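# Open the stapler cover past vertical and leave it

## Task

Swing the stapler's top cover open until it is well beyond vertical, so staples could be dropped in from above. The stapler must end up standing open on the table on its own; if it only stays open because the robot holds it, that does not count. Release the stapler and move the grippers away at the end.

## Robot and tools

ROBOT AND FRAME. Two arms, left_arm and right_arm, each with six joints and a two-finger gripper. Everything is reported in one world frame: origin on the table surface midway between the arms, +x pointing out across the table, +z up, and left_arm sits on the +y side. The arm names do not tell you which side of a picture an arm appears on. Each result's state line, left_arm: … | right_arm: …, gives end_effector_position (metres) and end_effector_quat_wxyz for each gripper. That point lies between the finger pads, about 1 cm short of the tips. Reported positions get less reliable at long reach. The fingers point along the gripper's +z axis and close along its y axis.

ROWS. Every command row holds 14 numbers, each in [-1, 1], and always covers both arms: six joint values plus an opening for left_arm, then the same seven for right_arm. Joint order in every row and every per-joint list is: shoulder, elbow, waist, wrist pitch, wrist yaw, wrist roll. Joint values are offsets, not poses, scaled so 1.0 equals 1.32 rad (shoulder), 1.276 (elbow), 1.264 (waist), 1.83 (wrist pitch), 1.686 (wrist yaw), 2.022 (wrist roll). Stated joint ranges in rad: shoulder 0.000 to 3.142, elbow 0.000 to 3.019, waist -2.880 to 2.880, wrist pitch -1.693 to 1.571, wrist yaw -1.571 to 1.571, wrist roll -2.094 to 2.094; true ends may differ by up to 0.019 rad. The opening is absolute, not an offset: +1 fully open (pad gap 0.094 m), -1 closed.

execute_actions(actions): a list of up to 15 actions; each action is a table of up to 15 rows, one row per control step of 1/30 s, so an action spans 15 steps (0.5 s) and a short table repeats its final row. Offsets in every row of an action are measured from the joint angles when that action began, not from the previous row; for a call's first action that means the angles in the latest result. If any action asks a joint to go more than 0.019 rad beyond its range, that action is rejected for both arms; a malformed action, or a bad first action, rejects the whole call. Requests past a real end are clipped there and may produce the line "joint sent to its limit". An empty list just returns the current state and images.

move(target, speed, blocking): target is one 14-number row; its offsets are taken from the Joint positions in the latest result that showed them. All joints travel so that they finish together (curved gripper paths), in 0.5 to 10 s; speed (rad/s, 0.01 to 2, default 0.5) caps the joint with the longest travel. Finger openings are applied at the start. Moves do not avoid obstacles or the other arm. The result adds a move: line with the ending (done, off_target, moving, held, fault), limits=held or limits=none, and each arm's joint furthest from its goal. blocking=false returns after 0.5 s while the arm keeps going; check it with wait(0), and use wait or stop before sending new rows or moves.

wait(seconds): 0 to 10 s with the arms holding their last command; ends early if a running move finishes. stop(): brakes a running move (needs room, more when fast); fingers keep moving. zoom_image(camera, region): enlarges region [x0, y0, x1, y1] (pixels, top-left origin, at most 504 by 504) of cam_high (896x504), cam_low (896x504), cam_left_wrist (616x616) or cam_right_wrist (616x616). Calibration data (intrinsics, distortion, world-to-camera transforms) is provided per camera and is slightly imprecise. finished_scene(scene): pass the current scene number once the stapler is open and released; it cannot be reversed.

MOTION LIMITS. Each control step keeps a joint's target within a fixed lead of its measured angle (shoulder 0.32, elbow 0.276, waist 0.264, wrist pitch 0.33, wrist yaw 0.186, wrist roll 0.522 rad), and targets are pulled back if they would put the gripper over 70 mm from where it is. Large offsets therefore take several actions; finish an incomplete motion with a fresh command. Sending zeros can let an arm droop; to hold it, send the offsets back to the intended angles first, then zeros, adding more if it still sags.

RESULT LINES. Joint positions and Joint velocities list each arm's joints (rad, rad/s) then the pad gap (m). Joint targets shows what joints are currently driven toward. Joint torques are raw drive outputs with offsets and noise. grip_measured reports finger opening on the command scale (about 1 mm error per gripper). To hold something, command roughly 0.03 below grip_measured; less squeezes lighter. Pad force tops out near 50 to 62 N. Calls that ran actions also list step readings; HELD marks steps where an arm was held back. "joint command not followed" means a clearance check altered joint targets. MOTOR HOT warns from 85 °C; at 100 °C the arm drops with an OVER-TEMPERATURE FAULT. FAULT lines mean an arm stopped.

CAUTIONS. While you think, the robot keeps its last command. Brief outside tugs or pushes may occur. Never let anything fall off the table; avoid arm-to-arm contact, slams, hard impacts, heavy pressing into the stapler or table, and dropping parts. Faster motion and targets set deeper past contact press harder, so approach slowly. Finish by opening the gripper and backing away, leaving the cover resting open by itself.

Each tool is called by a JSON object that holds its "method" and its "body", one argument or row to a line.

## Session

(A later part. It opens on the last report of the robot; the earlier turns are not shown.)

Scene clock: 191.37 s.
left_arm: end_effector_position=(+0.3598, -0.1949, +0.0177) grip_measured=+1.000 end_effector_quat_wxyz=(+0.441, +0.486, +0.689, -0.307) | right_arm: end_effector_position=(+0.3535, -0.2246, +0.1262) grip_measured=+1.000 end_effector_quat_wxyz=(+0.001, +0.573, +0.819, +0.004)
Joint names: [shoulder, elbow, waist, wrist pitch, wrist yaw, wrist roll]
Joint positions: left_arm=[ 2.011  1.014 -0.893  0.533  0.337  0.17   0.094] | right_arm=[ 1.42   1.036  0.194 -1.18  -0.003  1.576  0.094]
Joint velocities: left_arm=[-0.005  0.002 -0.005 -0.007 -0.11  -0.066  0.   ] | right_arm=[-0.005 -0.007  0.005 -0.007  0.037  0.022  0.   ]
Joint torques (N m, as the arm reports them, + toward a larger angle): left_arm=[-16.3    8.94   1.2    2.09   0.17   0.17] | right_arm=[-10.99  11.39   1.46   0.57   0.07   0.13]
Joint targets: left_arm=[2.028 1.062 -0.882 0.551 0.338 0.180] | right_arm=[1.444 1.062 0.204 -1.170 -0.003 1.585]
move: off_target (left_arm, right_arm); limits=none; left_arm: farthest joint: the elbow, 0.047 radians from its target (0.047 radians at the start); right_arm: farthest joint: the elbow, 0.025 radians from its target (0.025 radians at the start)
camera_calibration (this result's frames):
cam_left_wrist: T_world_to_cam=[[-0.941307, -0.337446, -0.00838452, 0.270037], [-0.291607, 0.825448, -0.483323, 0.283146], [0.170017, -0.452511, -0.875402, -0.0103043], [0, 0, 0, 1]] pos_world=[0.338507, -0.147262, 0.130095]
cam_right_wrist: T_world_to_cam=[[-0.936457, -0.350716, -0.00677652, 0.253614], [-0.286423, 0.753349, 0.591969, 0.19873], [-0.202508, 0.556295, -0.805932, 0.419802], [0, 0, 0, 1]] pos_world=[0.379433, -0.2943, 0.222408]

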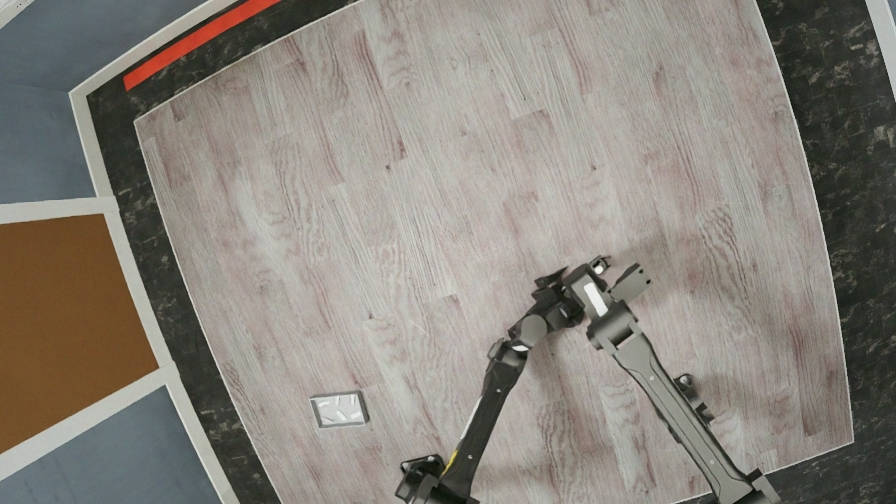

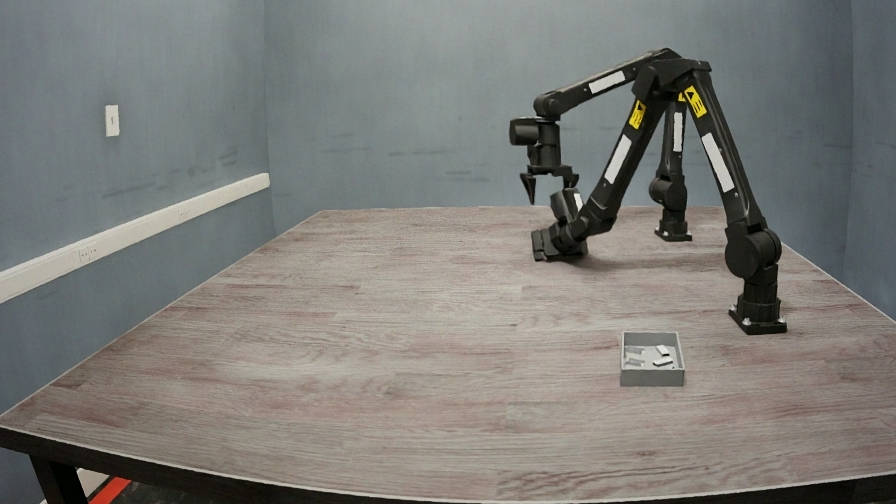

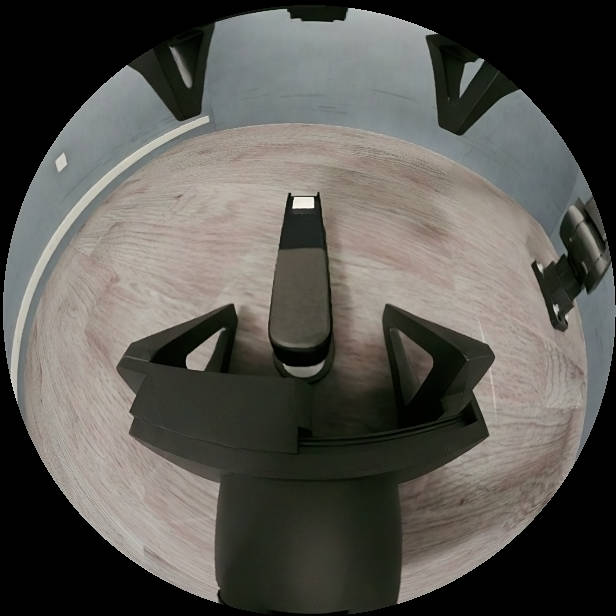

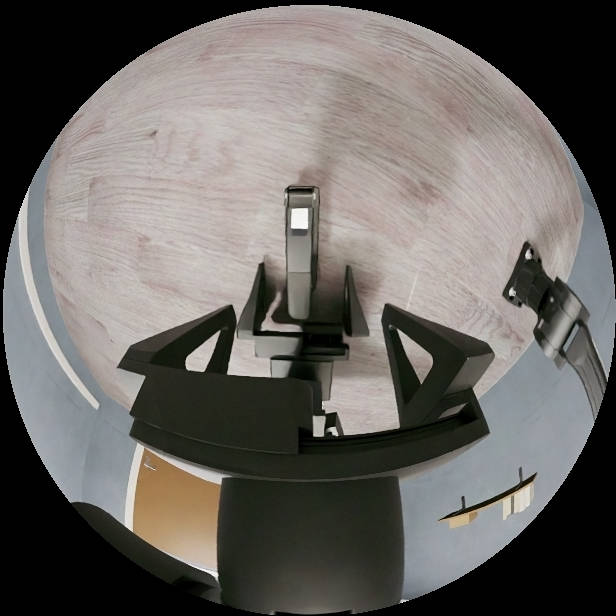

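{"method": "move", "body": {
  "target": [-0.0375, 0.0948, 0.006, -0.1863, -0.0267, 0.0361, 1, 0.018, 0.02, 0.008, 0.005, 0, 0.0045, 1],
  "speed": 0.3
}}

Scene clock: 219.90 s.
left_arm: end_effector_position=(+0.3667, -0.1931, +0.0182) grip_measured=+1.000 end_effector_quat_wxyz=(+0.377, +0.512, +0.727, -0.261) | right_arm: end_effector_position=(+0.3535, -0.2246, +0.1262) grip_measured=+1.000 end_effector_quat_wxyz=(+0.001, +0.573, +0.819, +0.004)
Joint names: [shoulder, elbow, waist, wrist pitch, wrist yaw, wrist roll]
Joint positions: left_arm=[ 1.965  1.098 -0.893  0.216  0.298  0.228  0.094] | right_arm=[ 1.42   1.036  0.194 -1.18  -0.003  1.576  0.094]
Joint velocities: left_arm=[-0.015  0.002 -0.005  0.007 -0.007  0.051  0.   ] | right_arm=[-0.024 -0.012 -0.005 -0.002 -0.022 -0.051  0.   ]
Joint torques (N m, as the arm reports them, + toward a larger angle): left_arm=[-18.2    8.93   1.11   0.64  -0.16   0.22] | right_arm=[-10.98  11.38   1.43   0.58   0.07   0.13]
Joint targets: left_arm=[1.962 1.136 -0.885 0.192 0.292 0.243] | right_arm=[1.444 1.062 0.204 -1.170 -0.003 1.585]
move: off_target (left_arm, right_arm); limits=none; left_arm: farthest joint: the elbow, 0.037 radians from its target (0.120 radians at the start); right_arm: farthest joint: the elbow, 0.025 radians from its target (0.025 radians at the start)
camera_calibration (this result's frames):
cam_left_wrist: T_world_to_cam=[[-0.94059, -0.339421, -0.00910628, 0.276453], [-0.319313, 0.89335, -0.316174, 0.304049], [0.115451, -0.294482, -0.948658, 0.0416716], [0, 0, 0, 1]] pos_world=[0.352305, -0.165517, 0.138182]
cam_right_wrist: T_world_to_cam=[[-0.936457, -0.350716, -0.00677652, 0.253614], [-0.286423, 0.753349, 0.591969, 0.19873], [-0.202508, 0.556295, -0.805932, 0.419802], [0, 0, 0, 1]] pos_world=[0.379433, -0.2943, 0.222408]

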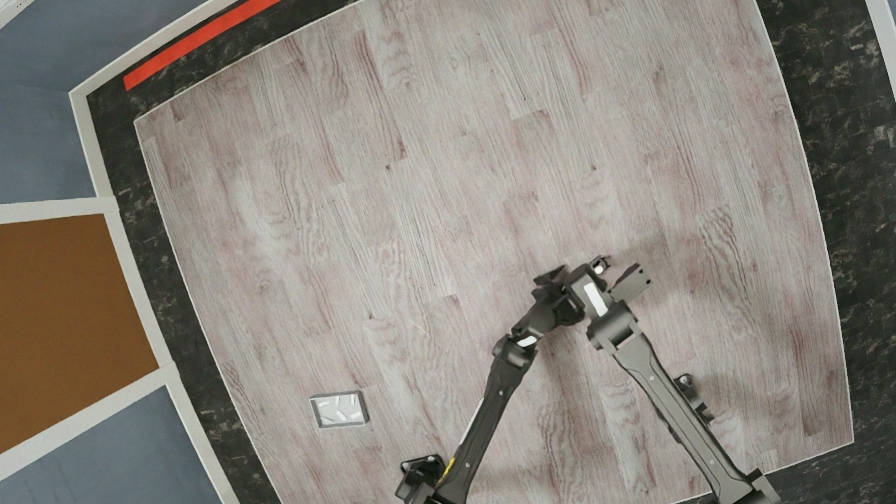

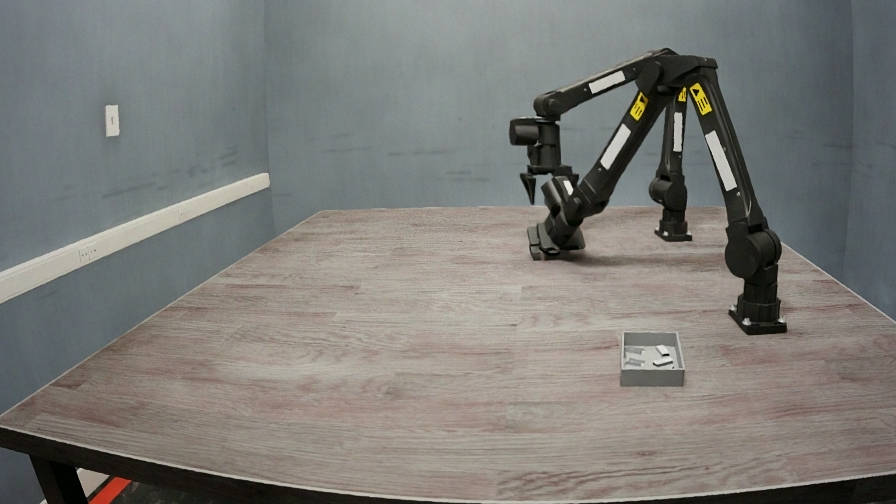

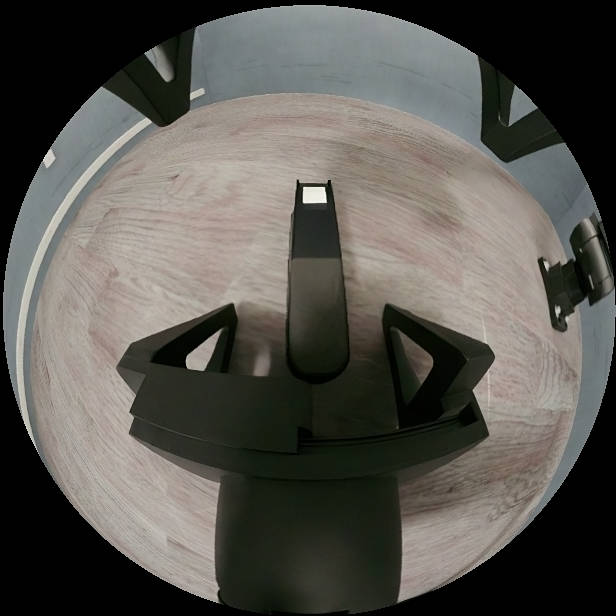

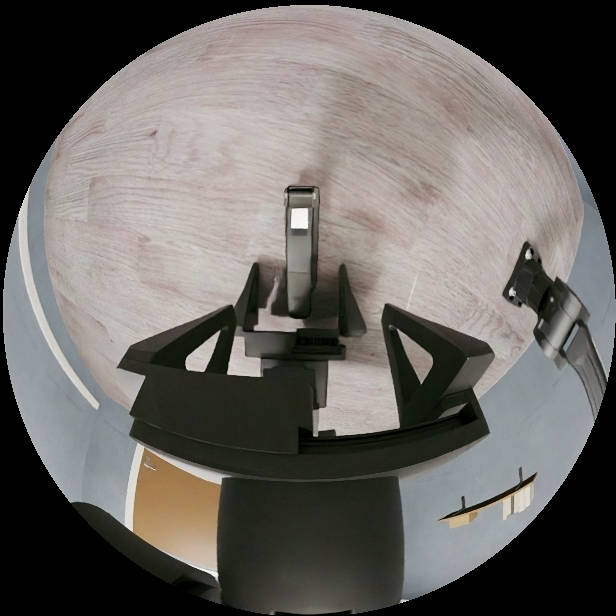

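{"method": "move", "body": {
  "target": [-0.002, -0.0172, 0.006, -0.013, -0.003, 0.007, 1, 0.018, 0.02, 0.008, 0.005, 0, 0.0045, 1],
  "speed": 0.1
}}

Scene clock: 227.17 s.
left_arm: end_effector_position=(+0.3666, -0.1931, +0.0182) grip_measured=+1.000 end_effector_quat_wxyz=(+0.377, +0.512, +0.727, -0.261) | right_arm: end_effector_position=(+0.3535, -0.2246, +0.1262) grip_measured=+1.000 end_effector_quat_wxyz=(+0.001, +0.573, +0.819, +0.004)
Joint names: [shoulder, elbow, waist, wrist pitch, wrist yaw, wrist roll]
Joint positions: left_arm=[ 1.965  1.098 -0.893  0.216  0.299  0.228  0.094] | right_arm=[ 1.42   1.036  0.194 -1.18  -0.003  1.576  0.094]
Joint velocities: left_arm=[-0.034  0.002 -0.005  0.007 -0.007 -0.022  0.   ] | right_arm=[-0.005 -0.002 -0.005 -0.007  0.022  0.007  0.   ]
Joint torques (N m, as the arm reports them, + toward a larger angle): left_arm=[-18.15   4.52   1.13   0.64  -0.09   0.2 ] | right_arm=[-11.    11.39   1.44   0.57   0.07   0.13]
Joint targets: left_arm=[1.962 1.076 -0.885 0.192 0.293 0.242] | right_arm=[1.444 1.062 0.204 -1.170 -0.003 1.585]
move: off_target (left_arm, right_arm); limits=none; left_arm: farthest joint: the wrist pitch, 0.024 radians from its target (0.024 radians at the start); right_arm: farthest joint: the elbow, 0.025 radians from its target (0.025 radians at the start)
camera_calibration (this result's frames):
cam_left_wrist: T_world_to_cam=[[-0.940695, -0.339137, -0.00889107, 0.276479], [-0.319097, 0.893398, -0.316255, 0.303993], [0.115197, -0.294662, -0.948633, 0.0417385], [0, 0, 0, 1]] pos_world=[0.352277, -0.165524, 0.138192]
cam_right_wrist: T_world_to_cam=[[-0.936457, -0.350716, -0.00677652, 0.253614], [-0.286423, 0.753349, 0.591969, 0.19873], [-0.202508, 0.556295, -0.805932, 0.419802], [0, 0, 0, 1]] pos_world=[0.379433, -0.2943, 0.222408]

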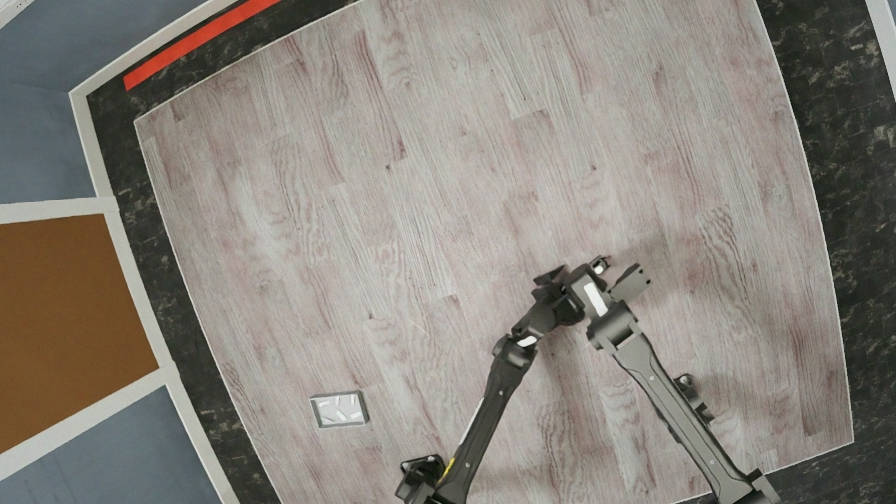

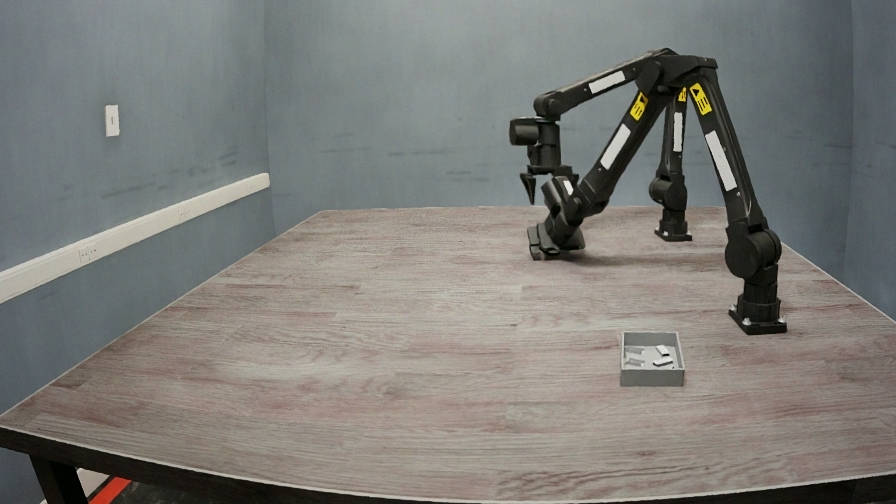

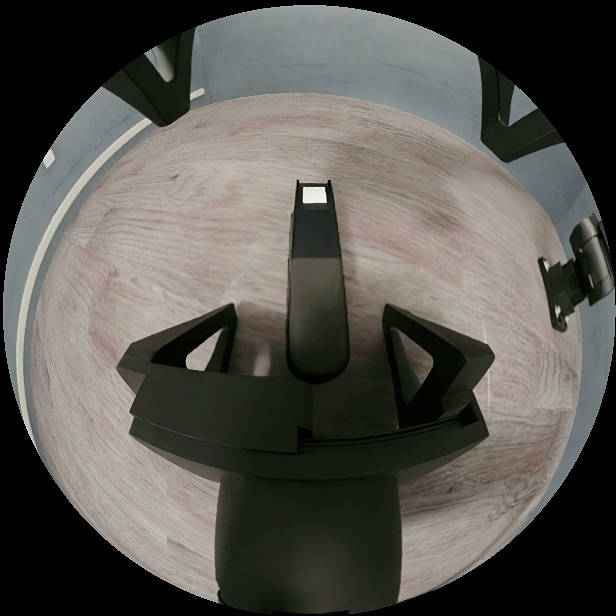

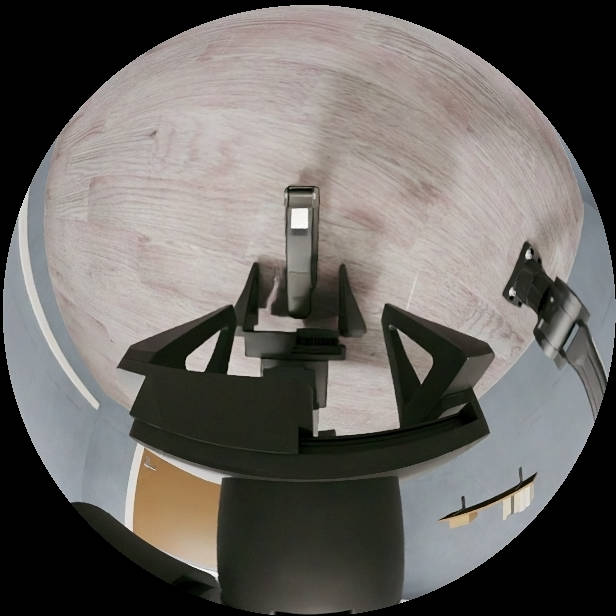

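{"method": "move", "body": {
  "target": [-0.0165, -0.0235, 0.006, -0.006, -0.003, 0.007, 1, 0.018, 0.02, 0.008, 0.005, 0, 0.0045, 1],
  "speed": 0.1
}}

Scene clock: 232.10 s.
left_arm: end_effector_position=(+0.3635, -0.1891, +0.0187) grip_measured=+1.000 end_effector_quat_wxyz=(+0.376, +0.512, +0.728, -0.260) | right_arm: end_effector_position=(+0.3534, -0.2245, +0.1262) grip_measured=+1.000 end_effector_quat_wxyz=(+0.001, +0.573, +0.819, +0.004)
Joint names: [shoulder, elbow, waist, wrist pitch, wrist yaw, wrist roll]
Joint positions: left_arm=[ 1.954  1.083 -0.893  0.216  0.297  0.229  0.094] | right_arm=[ 1.42   1.036  0.194 -1.18  -0.003  1.577  0.094]
Joint velocities: left_arm=[-0.005 -0.002 -0.005 -0.002 -0.022 -0.007  0.   ] | right_arm=[-0.005  0.002  0.005 -0.002  0.037  0.037  0.   ]
Joint torques (N m, as the arm reports them, + toward a larger angle): left_arm=[-18.88   5.03   1.43   1.07   0.01   0.19] | right_arm=[-10.99  11.39   1.41   0.58   0.07   0.13]
Joint targets: left_arm=[1.943 1.068 -0.885 0.205 0.294 0.243] | right_arm=[1.444 1.062 0.204 -1.170 -0.003 1.586]
move: off_target (right_arm); limits=none; left_arm: farthest joint: the elbow, 0.015 radians from its target (0.030 radians at the start); right_arm: farthest joint: the elbow, 0.025 radians from its target (0.025 radians at the start)
camera_calibration (this result's frames):
cam_left_wrist: T_world_to_cam=[[-0.940341, -0.34011, -0.00919611, 0.274616], [-0.320389, 0.894264, -0.312478, 0.30014], [0.114501, -0.290889, -0.949881, 0.0447261], [0, 0, 0, 1]] pos_world=[0.349273, -0.161994, 0.138797]
cam_right_wrist: T_world_to_cam=[[-0.936457, -0.350716, -0.0067753, 0.253614], [-0.286422, 0.753347, 0.591971, 0.198609], [-0.20251, 0.556297, -0.80593, 0.419715], [0, 0, 0, 1]] pos_world=[0.379381, -0.294161, 0.222408]

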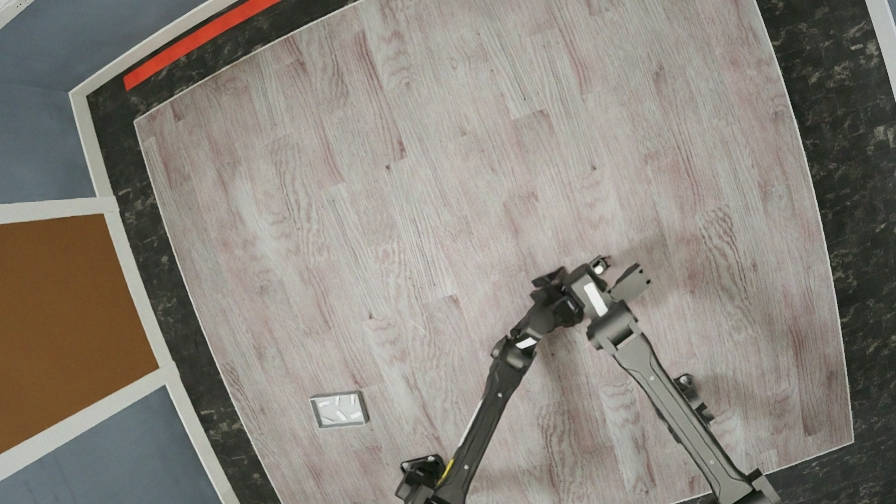

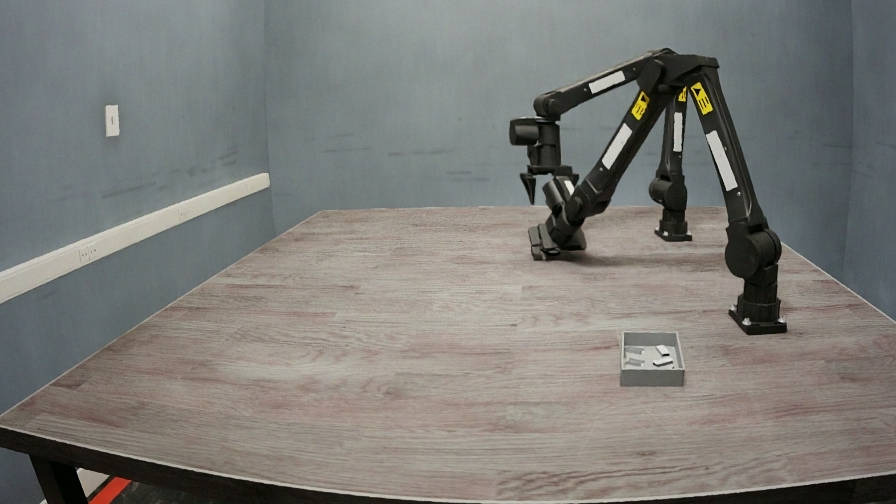

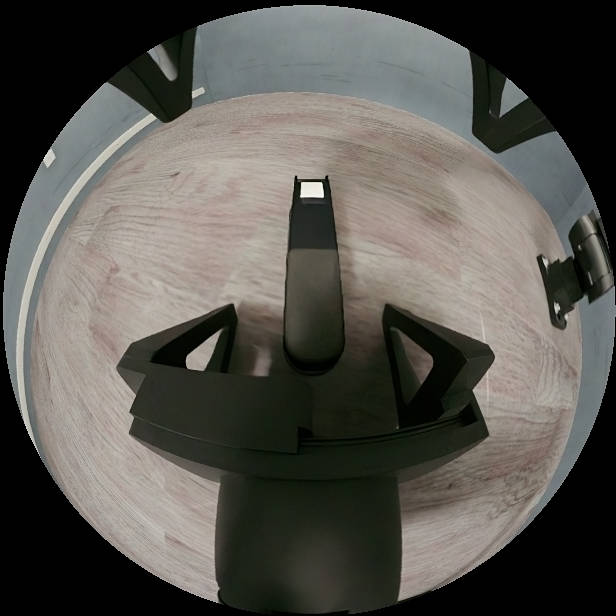

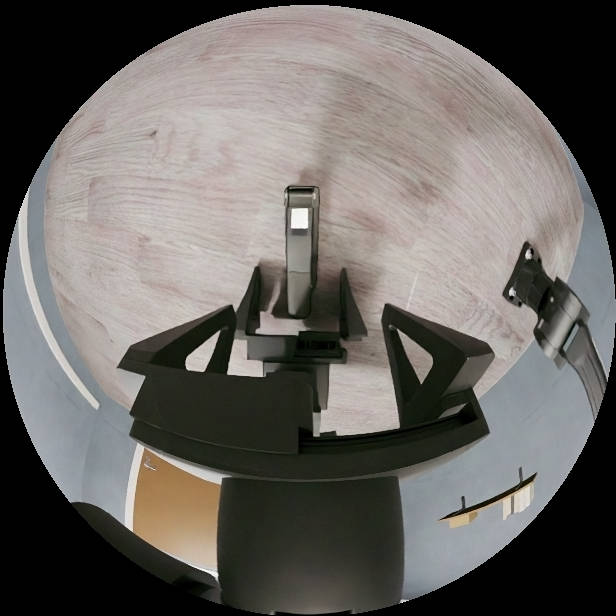

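{"method": "move", "body": {
  "target": [-0.0083, -0.0118, 0.0063, -0.006, -0.002, 0.007, -0.3, 0.0837, -0.0125, -0.1153, 0.0301, -0.2059, -0.0741, 1],
  "speed": 0.4
}}

Scene clock: 253.53 s.
left_arm: end_effector_position=(+0.3634, -0.1892, +0.0187) grip_measured=-0.281 end_effector_quat_wxyz=(+0.376, +0.512, +0.727, -0.260) | right_arm: end_effector_position=(+0.3624, -0.2189, +0.1015) grip_measured=+1.000 end_effector_quat_wxyz=(-0.141, +0.567, +0.805, +0.102)
Joint names: [shoulder, elbow, waist, wrist pitch, wrist yaw, wrist roll]
Joint positions: left_arm=[ 1.954  1.083 -0.893  0.216  0.298  0.23   0.034] | right_arm=[ 1.506  1.027  0.053 -1.133 -0.347  1.436  0.094]
Joint velocities: left_arm=[-0.005 -0.007 -0.015 -0.012  0.007 -0.051  0.001] | right_arm=[-0.005 -0.002 -0.005 -0.002 -0.066  0.007  0.   ]
Joint torques (N m, as the arm reports them, + toward a larger angle): left_arm=[-18.93   5.     1.11   1.01  -0.05   0.2 ] | right_arm=[-11.98   8.17   0.24   0.49  -0.36  -0.02]
Joint targets: left_arm=[1.943 1.068 -0.885 0.205 0.294 0.243] | right_arm=[1.531 1.021 0.048 -1.124 -0.350 1.427]
move: off_target (right_arm); limits=none; left_arm: farthest joint: the elbow, 0.015 radians from its target (0.015 radians at the start); right_arm: farthest joint: the shoulder, 0.025 radians from its target (0.110 radians at the start)
camera_calibration (this result's frames):
cam_left_wrist: T_world_to_cam=[[-0.940695, -0.339124, -0.00938356, 0.274807], [-0.319378, 0.894571, -0.312635, 0.299858], [0.114416, -0.291098, -0.949827, 0.0447342], [0, 0, 0, 1]] pos_world=[0.349159, -0.162028, 0.138814]
cam_right_wrist: T_world_to_cam=[[-0.939487, -0.34251, -0.00711213, 0.266759], [-0.196376, 0.521407, 0.830404, 0.104075], [-0.280714, 0.781551, -0.557116, 0.4509], [0, 0, 0, 1]] pos_world=[0.397628, -0.315299, 0.166676]

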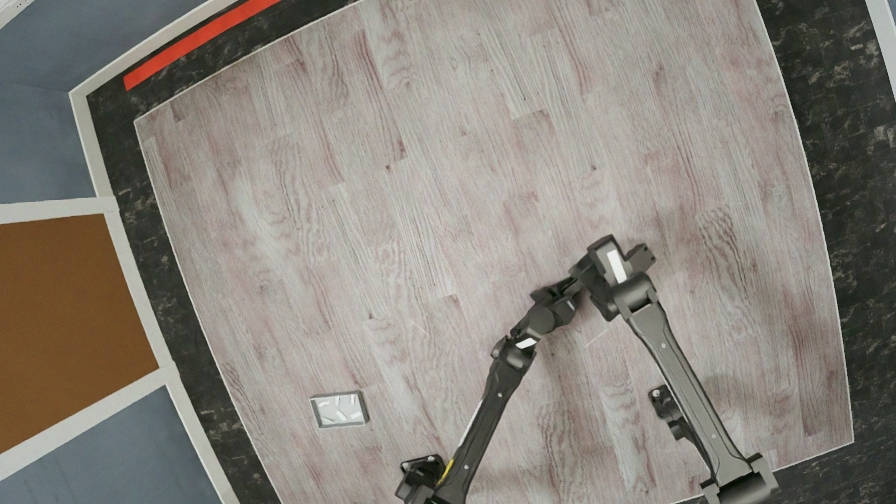

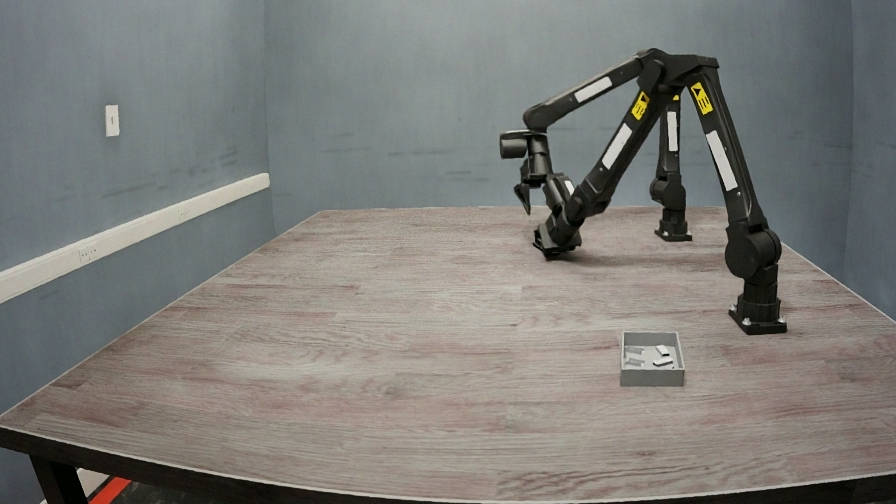

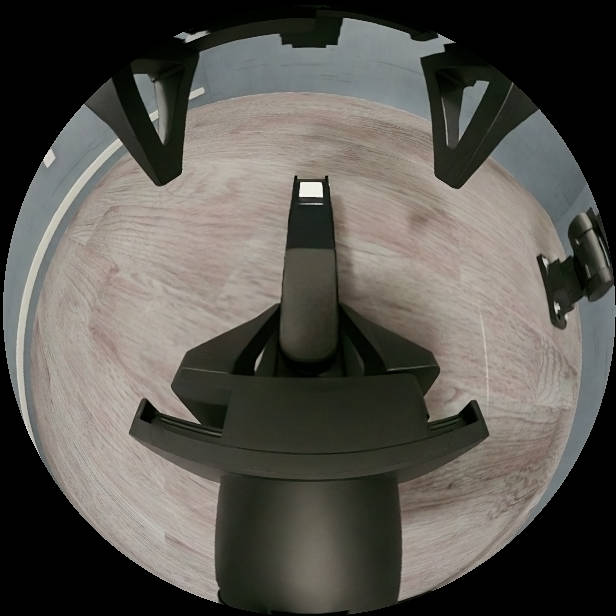

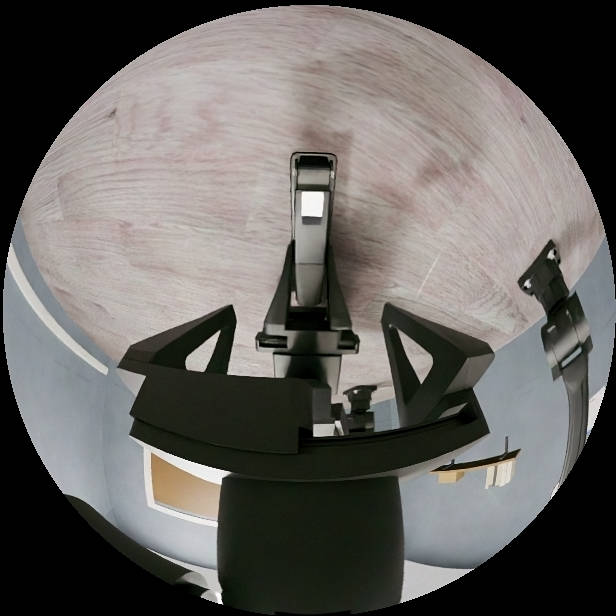

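{"method": "zoom_image", "body": {
  "camera": "cam_right_wrist",
  "region": [250, 140, 380, 340]
}}

{"method": "zoom_image", "body": {
  "camera": "cam_left_wrist",
  "region": [260, 165, 360, 265]
}}

Region (250, 140, 380, 340) of cam_right_wrist's 616x616 image, scaled by 2.520, with more detail than that image has; it fills the left 328 columns of this view, and the rest is white.

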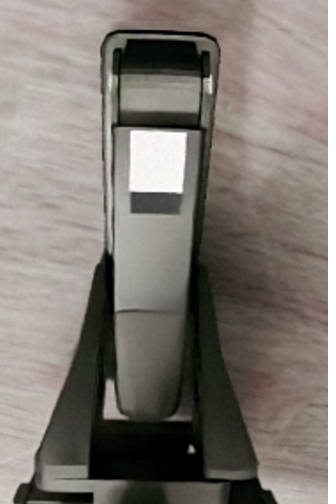

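Region (260, 165, 360, 265) of cam_left_wrist's 616x616 image, scaled by 5.040, with more detail than that image has.

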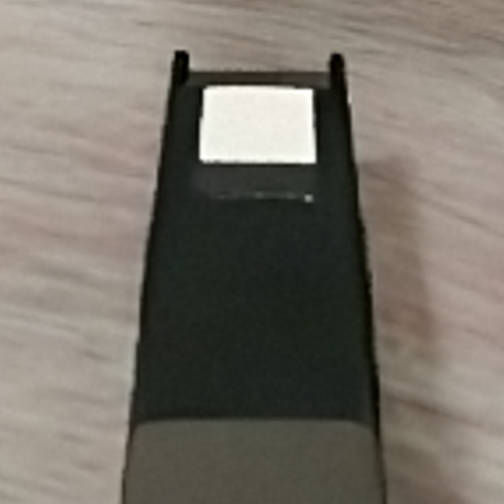

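{"method": "move", "body": {
  "target": [-0.0083, -0.0118, 0.0063, -0.006, -0.002, 0.007, -0.32, 0.0722, -0.0047, -0.1015, 0.0172, 0.0069, -0.0708, -1],
  "speed": 0.3
}}

Scene clock: 274.30 s.
left_arm: end_effector_position=(+0.3634, -0.1892, +0.0187) grip_measured=-0.284 end_effector_quat_wxyz=(+0.376, +0.512, +0.727, -0.260) | right_arm: end_effector_position=(+0.3796, -0.2684, +0.0723) grip_measured=-0.996 end_effector_quat_wxyz=(-0.143, +0.568, +0.804, +0.100)
Joint names: [shoulder, elbow, waist, wrist pitch, wrist yaw, wrist roll]
Joint positions: left_arm=[ 1.954  1.083 -0.893  0.216  0.298  0.23   0.034] | right_arm=[ 1.581  1.027 -0.073 -1.109 -0.338  1.303  0.   ]
Joint velocities: left_arm=[-0.005 -0.007 -0.005 -0.027 -0.022 -0.066 -0.   ] | right_arm=[-0.005 -0.002 -0.005  0.007 -0.051  0.037 -0.   ]
Joint torques (N m, as the arm reports them, + toward a larger angle): left_arm=[-18.78   5.03   1.23   1.07  -0.01   0.22] | right_arm=[-13.56   7.63   0.53   0.37  -0.12  -0.07]
Joint targets: left_arm=[1.943 1.068 -0.885 0.205 0.294 0.244] | right_arm=[1.601 1.021 -0.075 -1.102 -0.336 1.293]
move: done; limits=none; left_arm: farthest joint: the elbow, 0.015 radians from its target (0.015 radians at the start); right_arm: farthest joint: the shoulder, 0.020 radians from its target (0.096 radians at the start)
camera_calibration (this result's frames):
cam_left_wrist: T_world_to_cam=[[-0.940695, -0.339124, -0.00938356, 0.274807], [-0.319378, 0.894571, -0.312635, 0.299858], [0.114416, -0.291098, -0.949827, 0.0447342], [0, 0, 0, 1]] pos_world=[0.349159, -0.162028, 0.138814]
cam_right_wrist: T_world_to_cam=[[-0.939587, -0.34231, -0.000302643, 0.265337], [-0.190755, 0.522858, 0.830802, 0.155674], [-0.284234, 0.780668, -0.556568, 0.479234], [0, 0, 0, 1]] pos_world=[0.415217, -0.364691, 0.137472]

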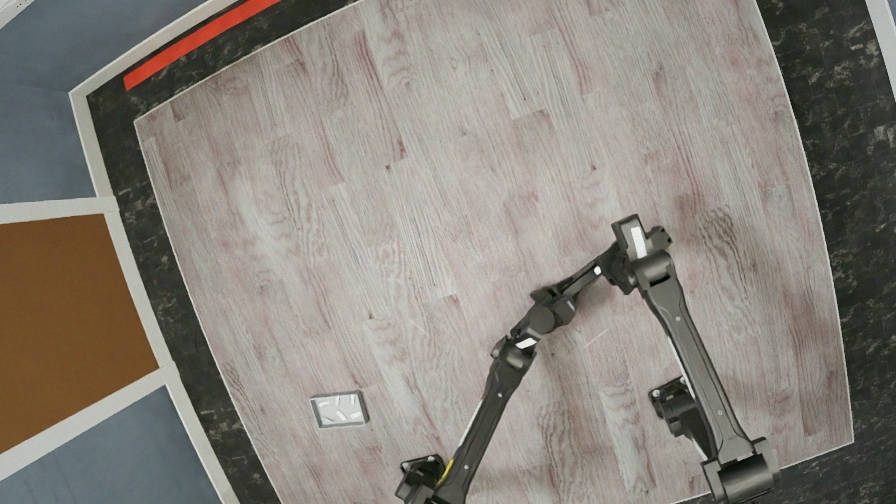

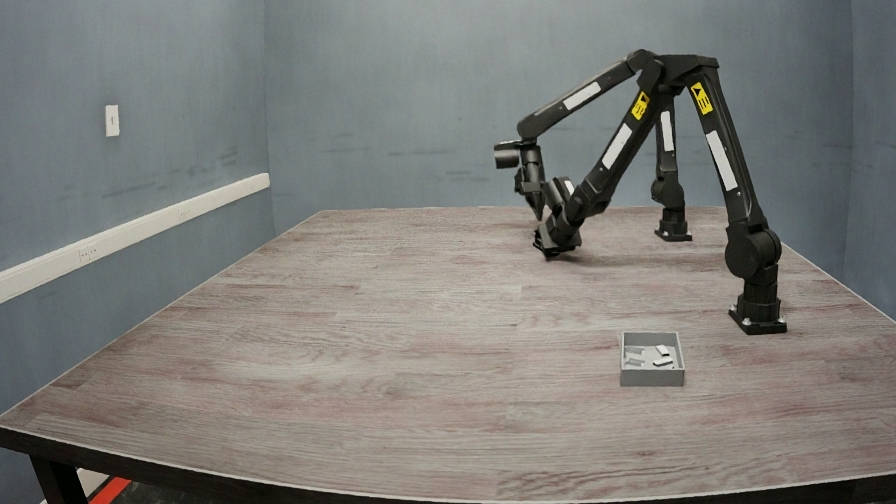

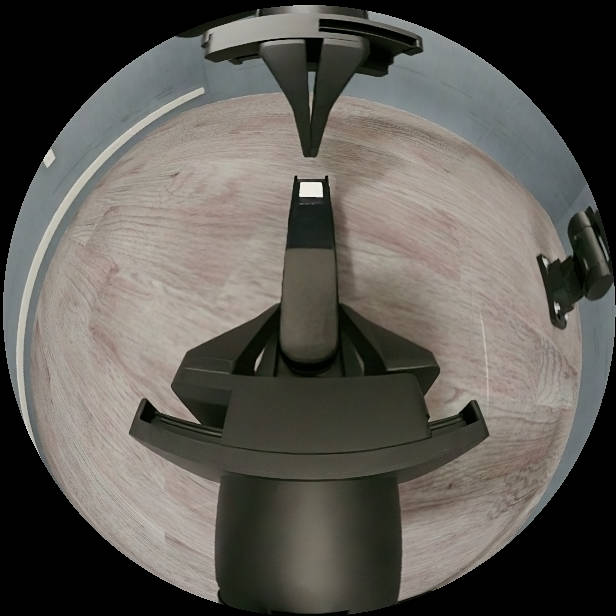

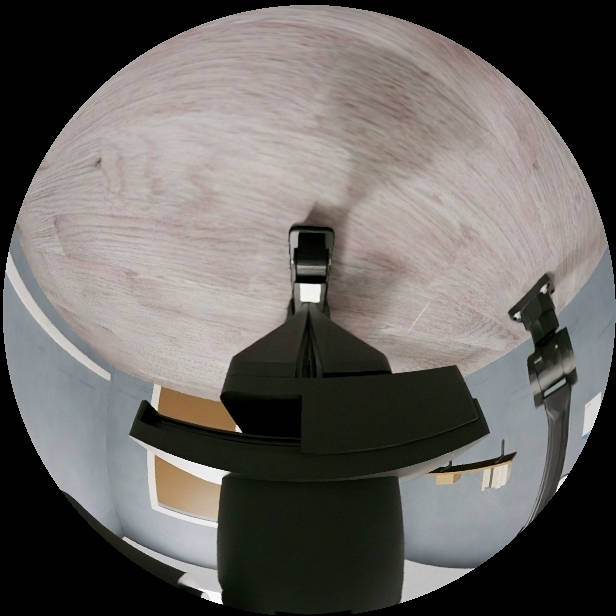

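{"method": "move", "body": {
  "target": [-0.0083, -0.0118, 0.0063, -0.006, -0.002, 0.007, -0.32, 0.0447, -0.0047, -0.0016, 0.0095, 0.001, -0.005, -1],
  "speed": 0.08
}}

{"method": "zoom_image", "body": {
  "camera": "cam_left_wrist",
  "region": [250, 130, 370, 250]
}}

Scene clock: 288.70 s.
left_arm: end_effector_position=(+0.3634, -0.1892, +0.0187) grip_measured=-0.284 end_effector_quat_wxyz=(+0.376, +0.512, +0.727, -0.260) | right_arm: end_effector_position=(+0.3796, -0.2684, +0.0599) grip_measured=-0.996 end_effector_quat_wxyz=(-0.152, +0.569, +0.803, +0.092)
Joint names: [shoulder, elbow, waist, wrist pitch, wrist yaw, wrist roll]
Joint positions: left_arm=[ 1.954  1.083 -0.893  0.216  0.298  0.23   0.034] | right_arm=[ 1.614  1.027 -0.073 -1.1   -0.338  1.301  0.   ]
Joint velocities: left_arm=[ 0.015  0.007 -0.005  0.012  0.007  0.007 -0.001] | right_arm=[-0.005 -0.007 -0.005  0.002 -0.007 -0.037 -0.   ]
Joint torques (N m, as the arm reports them, + toward a larger angle): left_arm=[-18.9    5.06   1.18   1.1    0.     0.2 ] | right_arm=[-12.96   7.55   0.48   0.34  -0.14  -0.06]
Joint targets: left_arm=[1.943 1.068 -0.885 0.205 0.294 0.244] | right_arm=[1.641 1.021 -0.075 -1.092 -0.336 1.292]
move: off_target (right_arm); limits=none; left_arm: farthest joint: the elbow, 0.015 radians from its target (0.015 radians at the start); right_arm: farthest joint: the shoulder, 0.026 radians from its target (0.059 radians at the start)
camera_calibration (this result's frames):
cam_left_wrist: T_world_to_cam=[[-0.940695, -0.339124, -0.00938356, 0.274807], [-0.319378, 0.894571, -0.312635, 0.299858], [0.114416, -0.291098, -0.949827, 0.0447342], [0, 0, 0, 1]] pos_world=[0.349159, -0.162028, 0.138814]
cam_right_wrist: T_world_to_cam=[[-0.938974, -0.343298, 0.0217804, 0.263571], [-0.17233, 0.524258, 0.83394, 0.159158], [-0.297709, 0.779294, -0.551425, 0.476797], [0, 0, 0, 1]] pos_world=[0.41686, -0.364522, 0.124449]

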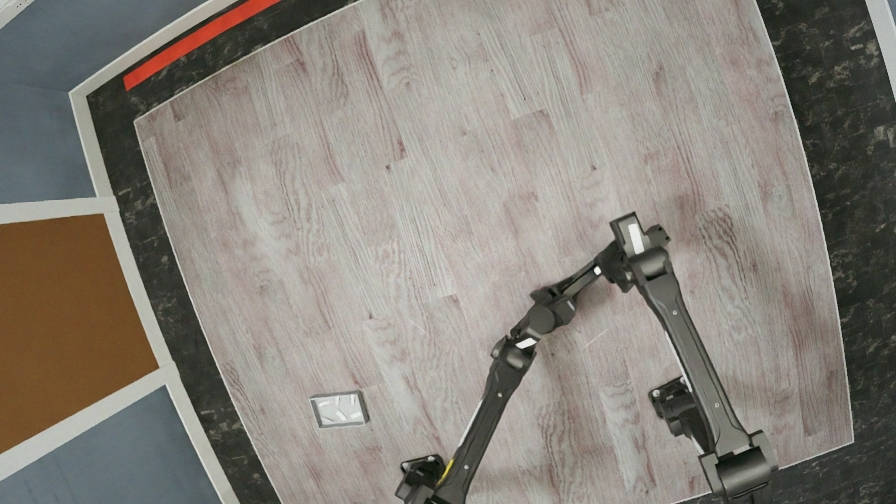

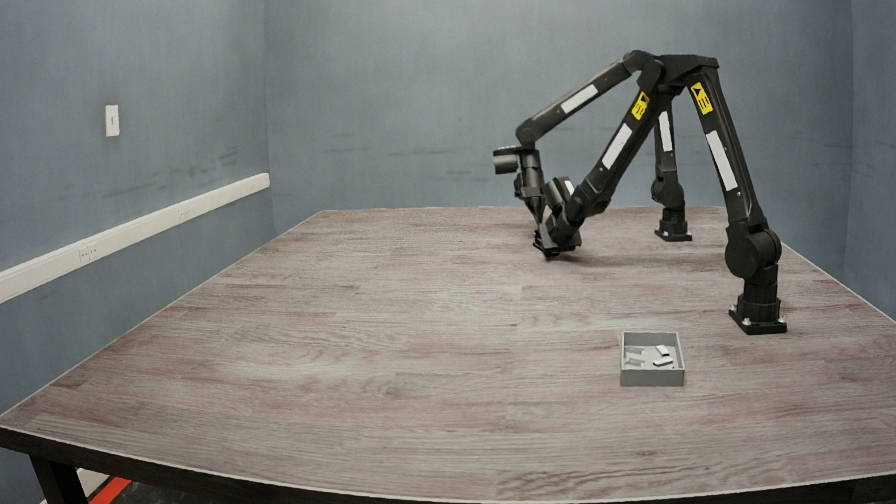

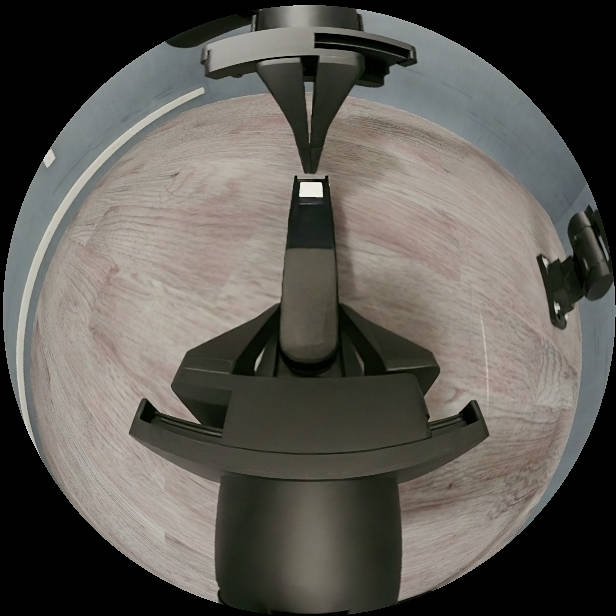

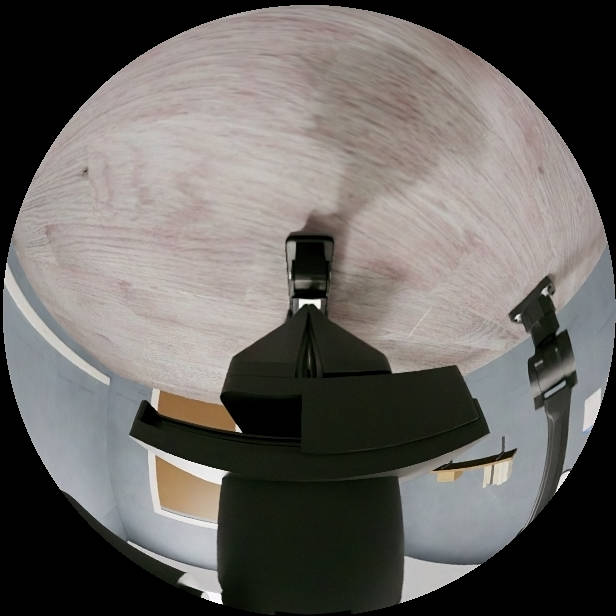

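Region (250, 130, 370, 250) of cam_left_wrist's 616x616 image, scaled by 4.200, with more detail than that image has.

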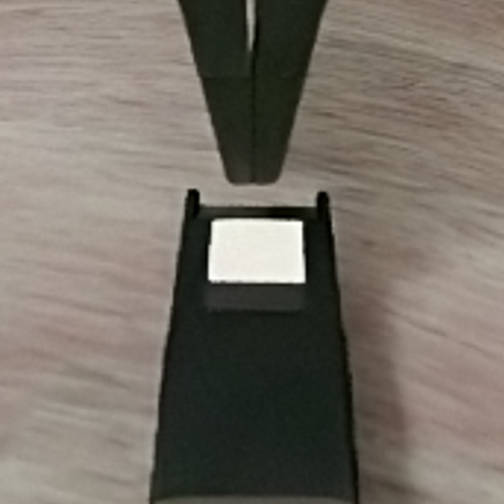

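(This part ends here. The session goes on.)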